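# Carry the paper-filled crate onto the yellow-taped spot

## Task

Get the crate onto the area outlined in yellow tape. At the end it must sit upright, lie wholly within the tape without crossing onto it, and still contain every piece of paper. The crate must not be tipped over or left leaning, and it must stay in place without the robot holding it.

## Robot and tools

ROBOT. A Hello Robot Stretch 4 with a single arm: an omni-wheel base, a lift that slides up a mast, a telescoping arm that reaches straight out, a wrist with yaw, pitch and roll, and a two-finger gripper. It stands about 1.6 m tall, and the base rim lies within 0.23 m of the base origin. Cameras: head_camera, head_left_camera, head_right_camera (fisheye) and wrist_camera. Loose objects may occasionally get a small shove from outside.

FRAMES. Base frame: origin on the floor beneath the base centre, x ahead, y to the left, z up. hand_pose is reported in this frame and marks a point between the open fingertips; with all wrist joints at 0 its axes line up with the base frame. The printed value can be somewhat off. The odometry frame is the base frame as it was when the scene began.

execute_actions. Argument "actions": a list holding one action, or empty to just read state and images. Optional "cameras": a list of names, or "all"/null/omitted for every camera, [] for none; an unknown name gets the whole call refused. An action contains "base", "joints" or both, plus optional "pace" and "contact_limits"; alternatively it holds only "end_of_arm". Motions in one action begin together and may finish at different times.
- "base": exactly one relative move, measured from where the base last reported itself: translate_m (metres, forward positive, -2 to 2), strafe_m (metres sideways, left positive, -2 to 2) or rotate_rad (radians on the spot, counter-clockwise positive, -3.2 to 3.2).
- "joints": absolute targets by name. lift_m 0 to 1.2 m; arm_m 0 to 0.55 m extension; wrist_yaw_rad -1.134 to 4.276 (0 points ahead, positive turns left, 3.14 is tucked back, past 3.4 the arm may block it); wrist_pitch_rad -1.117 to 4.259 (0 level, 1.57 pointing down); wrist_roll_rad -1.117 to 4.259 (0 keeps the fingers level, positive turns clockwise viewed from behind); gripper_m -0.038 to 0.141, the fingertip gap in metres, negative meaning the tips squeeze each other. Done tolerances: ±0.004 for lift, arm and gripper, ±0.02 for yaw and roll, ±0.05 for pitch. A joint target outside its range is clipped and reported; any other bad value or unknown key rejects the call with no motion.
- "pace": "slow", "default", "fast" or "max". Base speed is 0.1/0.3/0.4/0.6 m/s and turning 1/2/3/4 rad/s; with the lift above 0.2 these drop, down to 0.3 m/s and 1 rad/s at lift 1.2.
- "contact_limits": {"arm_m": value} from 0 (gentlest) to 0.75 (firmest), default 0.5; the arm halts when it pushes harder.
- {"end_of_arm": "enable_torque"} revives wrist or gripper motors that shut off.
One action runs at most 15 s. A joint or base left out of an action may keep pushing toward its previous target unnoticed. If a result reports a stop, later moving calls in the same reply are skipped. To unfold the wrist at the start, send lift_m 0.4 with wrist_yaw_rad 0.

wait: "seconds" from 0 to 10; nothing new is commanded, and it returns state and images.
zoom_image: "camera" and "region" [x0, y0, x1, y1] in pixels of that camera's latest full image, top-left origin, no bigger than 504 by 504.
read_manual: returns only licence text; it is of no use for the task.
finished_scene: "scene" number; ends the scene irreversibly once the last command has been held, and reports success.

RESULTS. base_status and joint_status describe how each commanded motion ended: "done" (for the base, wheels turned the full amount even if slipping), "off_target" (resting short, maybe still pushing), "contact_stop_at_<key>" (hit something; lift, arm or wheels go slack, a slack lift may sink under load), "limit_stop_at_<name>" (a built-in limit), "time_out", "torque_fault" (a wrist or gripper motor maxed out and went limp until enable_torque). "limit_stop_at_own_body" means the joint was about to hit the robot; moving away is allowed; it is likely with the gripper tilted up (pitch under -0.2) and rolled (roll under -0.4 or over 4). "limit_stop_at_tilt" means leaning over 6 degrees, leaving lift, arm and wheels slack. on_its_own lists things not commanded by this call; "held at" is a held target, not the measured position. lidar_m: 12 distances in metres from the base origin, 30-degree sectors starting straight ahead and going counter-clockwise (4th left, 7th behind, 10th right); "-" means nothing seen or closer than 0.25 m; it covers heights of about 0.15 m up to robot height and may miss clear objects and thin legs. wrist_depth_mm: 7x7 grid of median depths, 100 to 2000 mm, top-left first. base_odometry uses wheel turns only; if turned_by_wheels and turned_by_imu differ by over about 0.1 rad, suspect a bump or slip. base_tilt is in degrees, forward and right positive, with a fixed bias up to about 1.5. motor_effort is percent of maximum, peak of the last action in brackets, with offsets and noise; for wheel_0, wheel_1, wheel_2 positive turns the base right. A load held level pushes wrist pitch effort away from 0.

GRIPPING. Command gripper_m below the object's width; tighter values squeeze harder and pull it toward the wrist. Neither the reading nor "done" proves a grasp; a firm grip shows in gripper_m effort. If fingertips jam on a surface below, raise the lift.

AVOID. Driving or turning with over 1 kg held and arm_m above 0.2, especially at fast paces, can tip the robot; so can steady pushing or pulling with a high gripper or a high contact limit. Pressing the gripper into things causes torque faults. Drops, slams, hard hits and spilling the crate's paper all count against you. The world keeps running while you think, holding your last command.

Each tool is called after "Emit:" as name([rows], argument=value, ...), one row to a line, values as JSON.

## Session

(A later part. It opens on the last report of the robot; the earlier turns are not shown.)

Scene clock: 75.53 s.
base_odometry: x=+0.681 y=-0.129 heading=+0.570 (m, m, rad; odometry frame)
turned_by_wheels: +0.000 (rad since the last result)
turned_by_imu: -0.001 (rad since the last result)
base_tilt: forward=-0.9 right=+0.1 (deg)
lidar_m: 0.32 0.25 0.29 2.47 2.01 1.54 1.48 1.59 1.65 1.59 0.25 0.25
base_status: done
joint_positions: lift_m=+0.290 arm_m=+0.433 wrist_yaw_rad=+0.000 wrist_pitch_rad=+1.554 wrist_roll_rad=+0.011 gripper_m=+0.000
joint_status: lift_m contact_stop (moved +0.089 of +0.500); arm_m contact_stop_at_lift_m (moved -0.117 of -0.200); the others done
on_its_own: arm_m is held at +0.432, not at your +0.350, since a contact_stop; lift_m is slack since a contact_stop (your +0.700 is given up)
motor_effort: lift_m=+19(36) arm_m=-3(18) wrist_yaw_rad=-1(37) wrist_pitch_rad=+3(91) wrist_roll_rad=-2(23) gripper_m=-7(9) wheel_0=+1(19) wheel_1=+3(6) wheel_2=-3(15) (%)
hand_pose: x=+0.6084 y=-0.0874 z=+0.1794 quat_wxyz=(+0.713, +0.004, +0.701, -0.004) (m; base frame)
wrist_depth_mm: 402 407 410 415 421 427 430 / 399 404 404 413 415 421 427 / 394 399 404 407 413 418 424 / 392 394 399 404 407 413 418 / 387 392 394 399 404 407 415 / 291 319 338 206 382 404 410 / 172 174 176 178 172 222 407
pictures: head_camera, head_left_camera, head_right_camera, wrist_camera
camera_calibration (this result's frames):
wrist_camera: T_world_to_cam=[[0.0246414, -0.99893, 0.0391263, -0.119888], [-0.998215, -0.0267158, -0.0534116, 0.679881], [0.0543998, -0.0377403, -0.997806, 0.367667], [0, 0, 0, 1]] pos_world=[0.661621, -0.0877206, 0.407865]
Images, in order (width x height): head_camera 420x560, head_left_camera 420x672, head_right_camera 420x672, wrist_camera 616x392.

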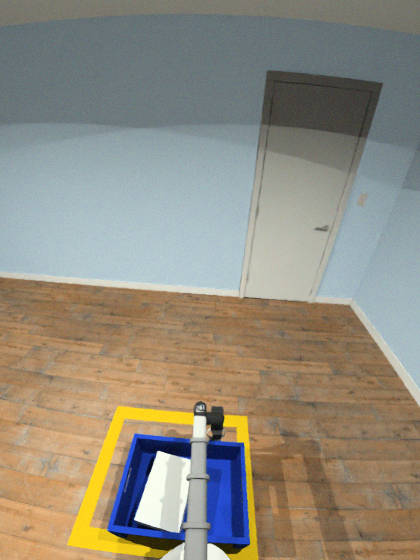

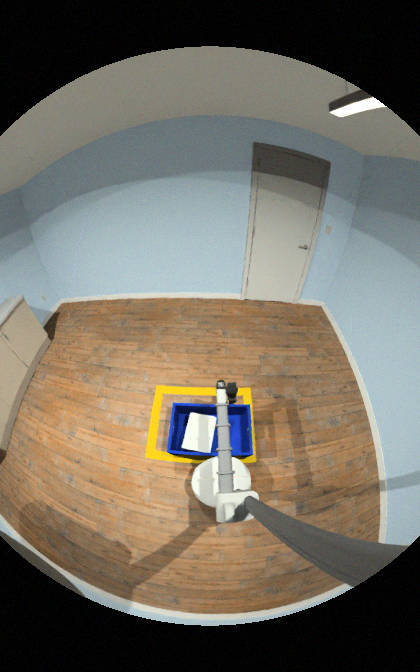

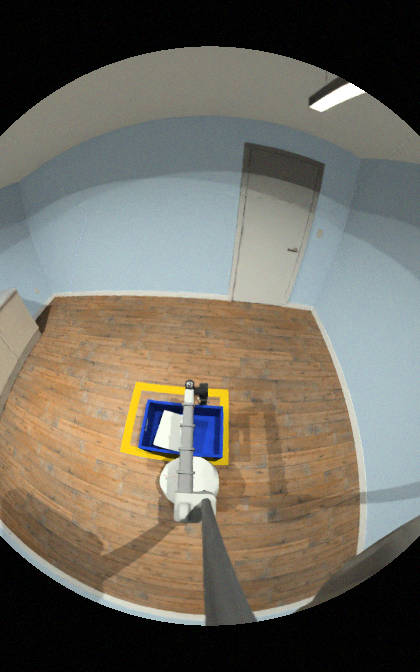

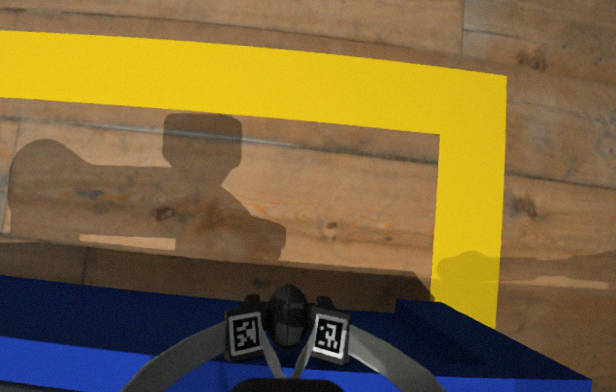

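Emit:
execute_actions([
  {"joints":{"arm_m":0.46,"lift_m":0.3}},
], cameras=[])

Emit:
execute_actions([
  {"base":{"strafe_m":-0.23}},
], cameras=[])

Emit:
execute_actions([
  {"joints":{"arm_m":0.3,"lift_m":0.2}},
], cameras=["wrist_camera"])

Emit:
execute_actions([
  {"base":{"strafe_m":0.12},"pace":"slow"},
])

Scene clock: 76.90 s.
base_odometry: x=+0.681 y=-0.129 heading=+0.570 (m, m, rad; odometry frame)
turned_by_wheels: +0.000 (rad since the last result)
turned_by_imu: +0.000 (rad since the last result)
base_tilt: forward=-0.8 right=+0.1 (deg)
lidar_m: 0.34 0.25 0.30 2.46 1.98 1.54 1.49 1.61 1.65 1.59 0.28 0.25
base_status: not commanded
joint_positions: lift_m=+0.300 arm_m=+0.459 wrist_yaw_rad=+0.000 wrist_pitch_rad=+1.555 wrist_roll_rad=+0.011 gripper_m=+0.000
joint_status: all done
motor_effort: lift_m=+21(22) arm_m=+7(6) wrist_yaw_rad=-1(2) wrist_pitch_rad=+2(3) wrist_roll_rad=-3(2) gripper_m=-4(9) wheel_0=+1(1) wheel_1=+3(3) wheel_2=-3(3) (%)
hand_pose: x=+0.6343 y=-0.0874 z=+0.1896 quat_wxyz=(+0.713, +0.004, +0.701, -0.004) (m; base frame)
wrist_depth_mm: 410 415 421 427 430 436 445 / 407 410 418 424 427 430 436 / 404 407 413 418 424 430 433 / 399 404 410 413 418 424 430 / 397 402 404 410 415 418 424 / 379 397 402 206 413 418 418 / 257 266 180 185 172 338 415
pictures: none
No camera images: the call's "cameras" was empty. Leave "cameras" out to get every camera's image.

Scene clock: 78.97 s.
base_odometry: x=+0.805 y=-0.322 heading=+0.570 (m, m, rad; odometry frame)
turned_by_wheels: +0.000 (rad since the last result)
turned_by_imu: +0.000 (rad since the last result)
base_tilt: forward=-0.6 right=+0.1 (deg)
lidar_m: 0.30 0.30 0.30 2.70 2.02 1.56 1.50 1.62 1.39 1.36 1.47 2.15
base_status: done
joint_positions: lift_m=+0.300 arm_m=+0.459 wrist_yaw_rad=+0.000 wrist_pitch_rad=+1.555 wrist_roll_rad=+0.011 gripper_m=+0.000
joint_status: not commanded
motor_effort: lift_m=+21(21) arm_m=+7(7) wrist_yaw_rad=-1(0) wrist_pitch_rad=+3(2) wrist_roll_rad=-1(3) gripper_m=-9(3) wheel_0=+1(12) wheel_1=+3(8) wheel_2=-1(5) (%)
hand_pose: x=+0.6343 y=-0.0874 z=+0.1896 quat_wxyz=(+0.713, +0.004, +0.701, -0.004) (m; base frame)
wrist_depth_mm: 410 415 421 427 433 436 442 / 407 413 418 421 427 430 439 / 404 407 413 418 421 427 430 / 399 404 410 415 418 427 430 / 394 399 404 410 415 421 421 / 349 319 349 206 413 415 418 / 183 194 180 186 172 413 415
pictures: none
No camera images: the call's "cameras" was empty. Leave "cameras" out to get every camera's image.

Scene clock: 80.50 s.
base_odometry: x=+0.805 y=-0.322 heading=+0.570 (m, m, rad; odometry frame)
turned_by_wheels: +0.000 (rad since the last result)
turned_by_imu: +0.000 (rad since the last result)
base_tilt: forward=-0.8 right=+0.1 (deg)
lidar_m: 0.58 0.34 0.29 2.69 2.00 1.55 1.50 1.62 1.40 1.38 1.47 2.14
base_status: not commanded
joint_positions: lift_m=+0.200 arm_m=+0.301 wrist_yaw_rad=+0.000 wrist_pitch_rad=+1.555 wrist_roll_rad=+0.011 gripper_m=+0.000
joint_status: all done
motor_effort: lift_m=+17(20) arm_m=-7(8) wrist_yaw_rad=+1(0) wrist_pitch_rad=+2(3) wrist_roll_rad=-1(4) gripper_m=-6(6) wheel_0=+1(1) wheel_1=+3(3) wheel_2=-1(1) (%)
hand_pose: x=+0.4768 y=-0.0874 z=+0.0899 quat_wxyz=(+0.713, +0.004, +0.701, -0.004) (m; base frame)
wrist_depth_mm: 123 315 319 324 329 330 336 / 132 189 317 320 324 329 332 / 152 209 312 317 322 325 329 / 151 236 310 314 317 322 325 / 156 237 307 312 315 319 322 / 156 238 304 206 312 314 319 / 156 211 180 185 172 314 315
pictures: wrist_camera
camera_calibration (this result's frames):
wrist_camera: T_world_to_cam=[[0.0244268, -0.998936, 0.0391181, -0.113046], [-0.998242, -0.0264865, -0.0530314, 0.543791], [0.0540111, -0.0377539, -0.997826, 0.285757], [0, 0, 0, 1]] pos_world=[0.530162, -0.087734, 0.318396]
Images, in order (width x height): wrist_camera 616x392.

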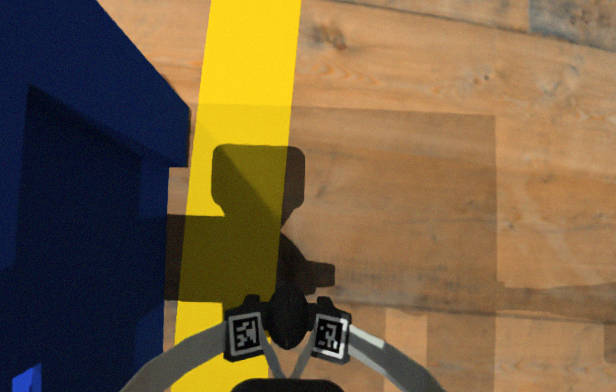

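Scene clock: 82.83 s.
base_odometry: x=+0.741 y=-0.221 heading=+0.568 (m, m, rad; odometry frame)
turned_by_wheels: -0.002 (rad since the last result)
turned_by_imu: -0.004 (rad since the last result)
base_tilt: forward=-0.8 right=+0.2 (deg)
lidar_m: 0.55 0.26 0.28 2.56 2.01 1.56 1.49 1.60 1.54 1.47 1.61 2.27
base_status: done
joint_positions: lift_m=+0.200 arm_m=+0.301 wrist_yaw_rad=+0.001 wrist_pitch_rad=+1.552 wrist_roll_rad=+0.010 gripper_m=+0.000
joint_status: not commanded
motor_effort: lift_m=+17(17) arm_m=-8(7) wrist_yaw_rad=-2(2) wrist_pitch_rad=+9(12) wrist_roll_rad=-2(2) gripper_m=-8(10) wheel_0=-11(24) wheel_1=-2(4) wheel_2=-6(13) (%)
hand_pose: x=+0.4776 y=-0.0874 z=+0.0900 quat_wxyz=(+0.714, +0.004, +0.701, -0.003) (m; base frame)
wrist_depth_mm: - 123 320 325 329 334 338 / - 124 317 322 325 330 336 / - 156 273 319 322 327 332 / - 170 312 315 319 324 327 / - 168 307 312 315 320 324 / - 165 258 202 314 317 320 / - 149 178 185 172 315 319
pictures: head_camera, head_left_camera, head_right_camera, wrist_camera
camera_calibration (this result's frames):
wrist_camera: T_world_to_cam=[[0.0251257, -0.998916, 0.0391798, -0.113399], [-0.998087, -0.0272806, -0.0554717, 0.544632], [0.0564805, -0.0377111, -0.997691, 0.28454], [0, 0, 0, 1]] pos_world=[0.530369, -0.0876879, 0.318538]
Images, in order (width x height): head_camera 420x560, head_left_camera 420x672, head_right_camera 420x672, wrist_camera 616x392.

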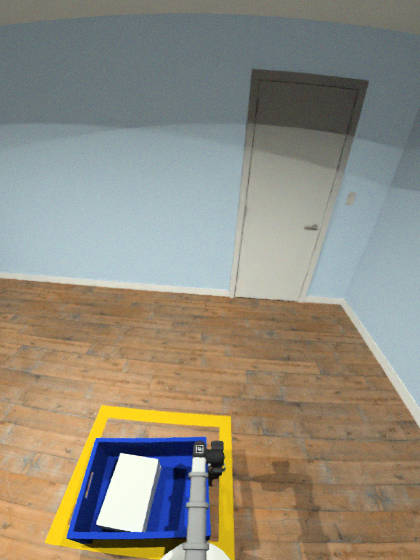

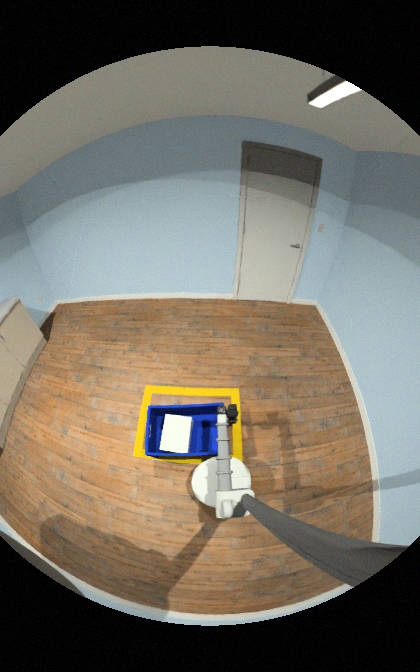

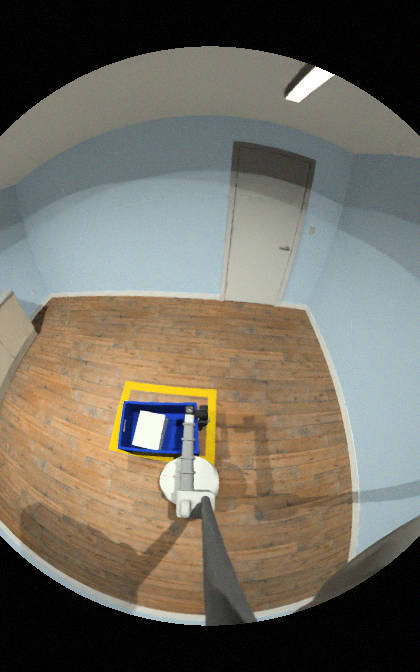

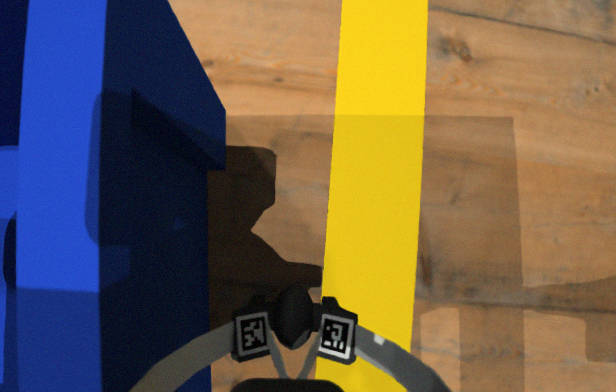

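Now the base push.

Emit:
execute_actions([
  {"base":{"translate_m":-0.04},"joints":{"lift_m":0.6}},
], cameras=[])

Emit:
execute_actions([
  {"base":{"strafe_m":0.31},"joints":{"arm_m":0.4}},
], cameras=["wrist_camera"])

Emit:
execute_actions([
  {"base":{"translate_m":0.14},"pace":"slow"},
], cameras=["wrist_camera"])

Emit:
execute_actions([
  {"base":{"translate_m":-0.3}},
])

Scene clock: 86.03 s.
base_odometry: x=+0.707 y=-0.243 heading=+0.568 (m, m, rad; odometry frame)
turned_by_wheels: +0.000 (rad since the last result)
turned_by_imu: -0.001 (rad since the last result)
base_tilt: forward=-0.7 right=+0.0 (deg)
lidar_m: 0.25 0.30 0.35 2.59 1.96 1.50 1.46 1.57 1.54 1.48 1.59 2.30
base_status: done
joint_positions: lift_m=+0.600 arm_m=+0.301 wrist_yaw_rad=+0.000 wrist_pitch_rad=+1.554 wrist_roll_rad=+0.010 gripper_m=+0.000
joint_status: all done
motor_effort: lift_m=+21(23) arm_m=-7(8) wrist_yaw_rad=-1(2) wrist_pitch_rad=+2(9) wrist_roll_rad=-2(2) gripper_m=-6(7) wheel_0=+0(13) wheel_1=+0(7) wheel_2=+0(4) (%)
hand_pose: x=+0.4770 y=-0.0874 z=+0.4896 quat_wxyz=(+0.713, +0.004, +0.701, -0.004) (m; base frame)
wrist_depth_mm: 707 723 723 741 750 759 768 / 707 715 723 732 741 750 750 / 544 559 525 715 732 741 750 / 539 691 699 715 723 741 741 / 535 691 691 707 715 723 732 / 530 683 683 206 707 715 723 / 525 668 179 185 172 715 723
pictures: none
No camera images: the call's "cameras" was empty. Leave "cameras" out to get every camera's image.

Scene clock: 88.40 s.
base_odometry: x=+0.540 y=+0.018 heading=+0.569 (m, m, rad; odometry frame)
turned_by_wheels: +0.000 (rad since the last result)
turned_by_imu: +0.000 (rad since the last result)
base_tilt: forward=-0.8 right=+0.2 (deg)
lidar_m: 0.25 0.25 2.32 2.27 1.95 1.48 1.44 1.54 1.87 1.81 0.37 0.33
base_status: done
joint_positions: lift_m=+0.600 arm_m=+0.399 wrist_yaw_rad=+0.000 wrist_pitch_rad=+1.555 wrist_roll_rad=+0.010 gripper_m=+0.000
joint_status: all done
motor_effort: lift_m=+21(21) arm_m=+7(9) wrist_yaw_rad=-1(0) wrist_pitch_rad=+2(3) wrist_roll_rad=-2(2) gripper_m=-7(5) wheel_0=+1(8) wheel_1=+1(4) wheel_2=+0(0) (%)
hand_pose: x=+0.5742 y=-0.0874 z=+0.4896 quat_wxyz=(+0.713, +0.004, +0.701, -0.004) (m; base frame)
wrist_depth_mm: 715 723 732 741 741 750 768 / 707 715 723 732 741 750 759 / 699 707 715 732 732 741 750 / 691 699 707 715 723 732 741 / 488 647 627 707 707 597 732 / 496 603 535 206 707 603 732 / 488 591 180 185 172 597 715
pictures: wrist_camera
camera_calibration (this result's frames):
wrist_camera: T_world_to_cam=[[0.0247337, -0.998928, 0.0391221, -0.131236], [-0.998228, -0.0267969, -0.0531237, 0.66223], [0.0541151, -0.0377389, -0.997821, 0.679242], [0, 0, 0, 1]] pos_world=[0.627546, -0.0877161, 0.718076]
Images, in order (width x height): wrist_camera 616x392.

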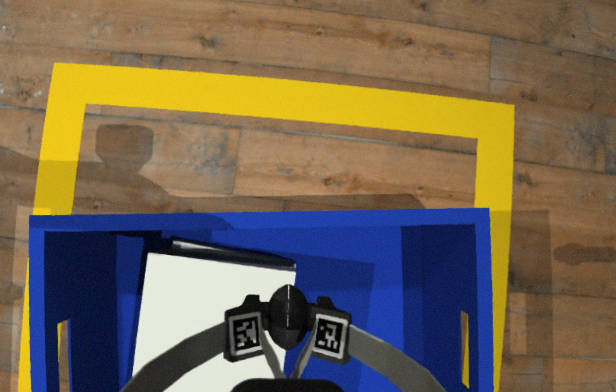

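Scene clock: 91.07 s.
base_odometry: x=+0.658 y=+0.094 heading=+0.569 (m, m, rad; odometry frame)
turned_by_wheels: +0.000 (rad since the last result)
turned_by_imu: -0.001 (rad since the last result)
base_tilt: forward=-0.9 right=+0.1 (deg)
lidar_m: 0.25 0.27 0.34 2.26 2.11 1.62 1.58 1.68 1.88 1.80 0.27 0.50
base_status: done
joint_positions: lift_m=+0.600 arm_m=+0.399 wrist_yaw_rad=+0.000 wrist_pitch_rad=+1.555 wrist_roll_rad=+0.010 gripper_m=+0.000
joint_status: not commanded
motor_effort: lift_m=+20(20) arm_m=+7(8) wrist_yaw_rad=-2(1) wrist_pitch_rad=+3(1) wrist_roll_rad=-3(2) gripper_m=-5(5) wheel_0=+5(10) wheel_1=+3(2) wheel_2=-6(9) (%)
hand_pose: x=+0.5743 y=-0.0874 z=+0.4896 quat_wxyz=(+0.713, +0.004, +0.701, -0.004) (m; base frame)
wrist_depth_mm: 707 715 732 732 750 750 759 / 707 715 723 732 741 750 768 / 699 707 715 723 732 741 750 / 683 699 707 707 723 732 732 / 496 609 661 707 715 723 732 / 504 621 539 206 707 580 732 / 544 585 180 186 172 569 715
pictures: wrist_camera
camera_calibration (this result's frames):
wrist_camera: T_world_to_cam=[[0.0246989, -0.998929, 0.0391221, -0.131218], [-0.998229, -0.0267621, -0.0531219, 0.662259], [0.054112, -0.0377407, -0.997821, 0.679269], [0, 0, 0, 1]] pos_world=[0.627571, -0.0877181, 0.718103]
Images, in order (width x height): wrist_camera 616x392.

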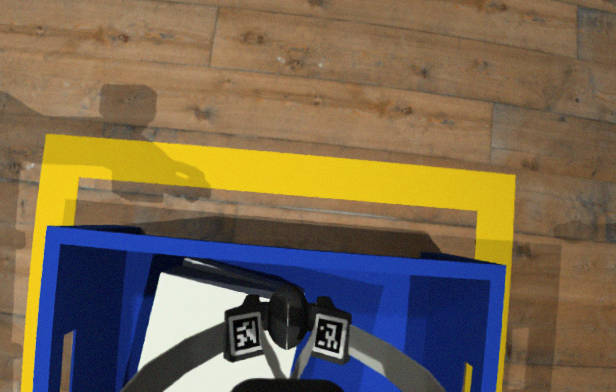

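Scene clock: 93.53 s.
base_odometry: x=+0.405 y=-0.068 heading=+0.569 (m, m, rad; odometry frame)
turned_by_wheels: +0.000 (rad since the last result)
turned_by_imu: +0.000 (rad since the last result)
base_tilt: forward=-0.8 right=+0.1 (deg)
lidar_m: 0.48 0.52 2.32 2.27 1.74 1.32 1.27 1.37 1.85 1.80 1.92 0.50
base_status: done
joint_positions: lift_m=+0.600 arm_m=+0.399 wrist_yaw_rad=+0.000 wrist_pitch_rad=+1.555 wrist_roll_rad=+0.010 gripper_m=+0.000
joint_status: not commanded
motor_effort: lift_m=+20(20) arm_m=+7(7) wrist_yaw_rad=+0(0) wrist_pitch_rad=+2(1) wrist_roll_rad=-1(2) gripper_m=-8(5) wheel_0=+0(4) wheel_1=+1(2) wheel_2=+0(8) (%)
hand_pose: x=+0.5743 y=-0.0874 z=+0.4896 quat_wxyz=(+0.713, +0.004, +0.701, -0.004) (m; base frame)
wrist_depth_mm: 707 530 521 549 539 750 768 / 521 634 564 640 647 580 750 / 699 615 559 715 723 615 750 / 539 580 554 707 715 640 741 / 521 591 544 707 707 580 732 / 676 549 480 206 559 585 723 / 668 683 180 185 172 715 723
pictures: head_camera, head_left_camera, head_right_camera, wrist_camera
camera_calibration (this result's frames):
wrist_camera: T_world_to_cam=[[0.0246989, -0.998929, 0.0391221, -0.131218], [-0.998229, -0.0267621, -0.0531219, 0.662266], [0.054112, -0.0377407, -0.997821, 0.679268], [0, 0, 0, 1]] pos_world=[0.627578, -0.0877181, 0.718103]
Images, in order (width x height): head_camera 420x560, head_left_camera 420x672, head_right_camera 420x672, wrist_camera 616x392.

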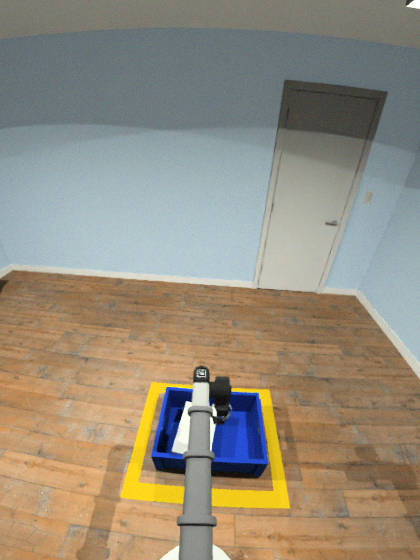

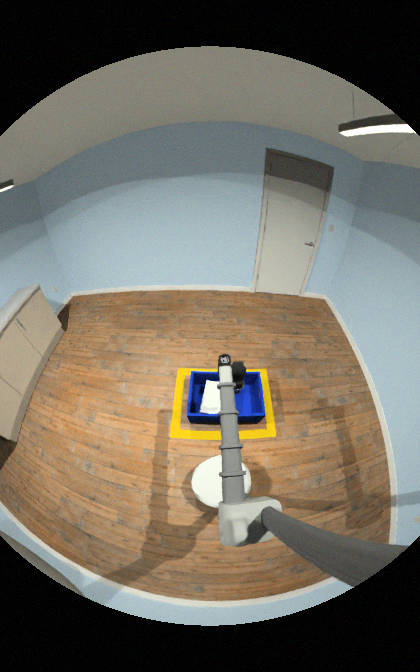

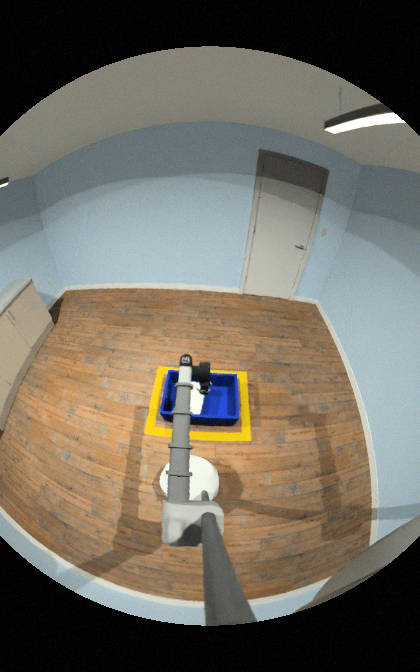

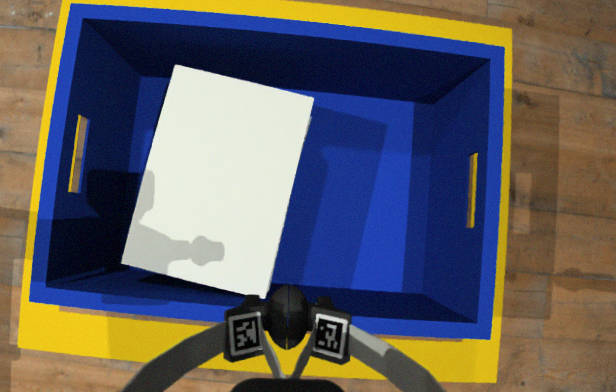

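Emit:
finished_scene(scene=1)

The scene is finished: the task was done.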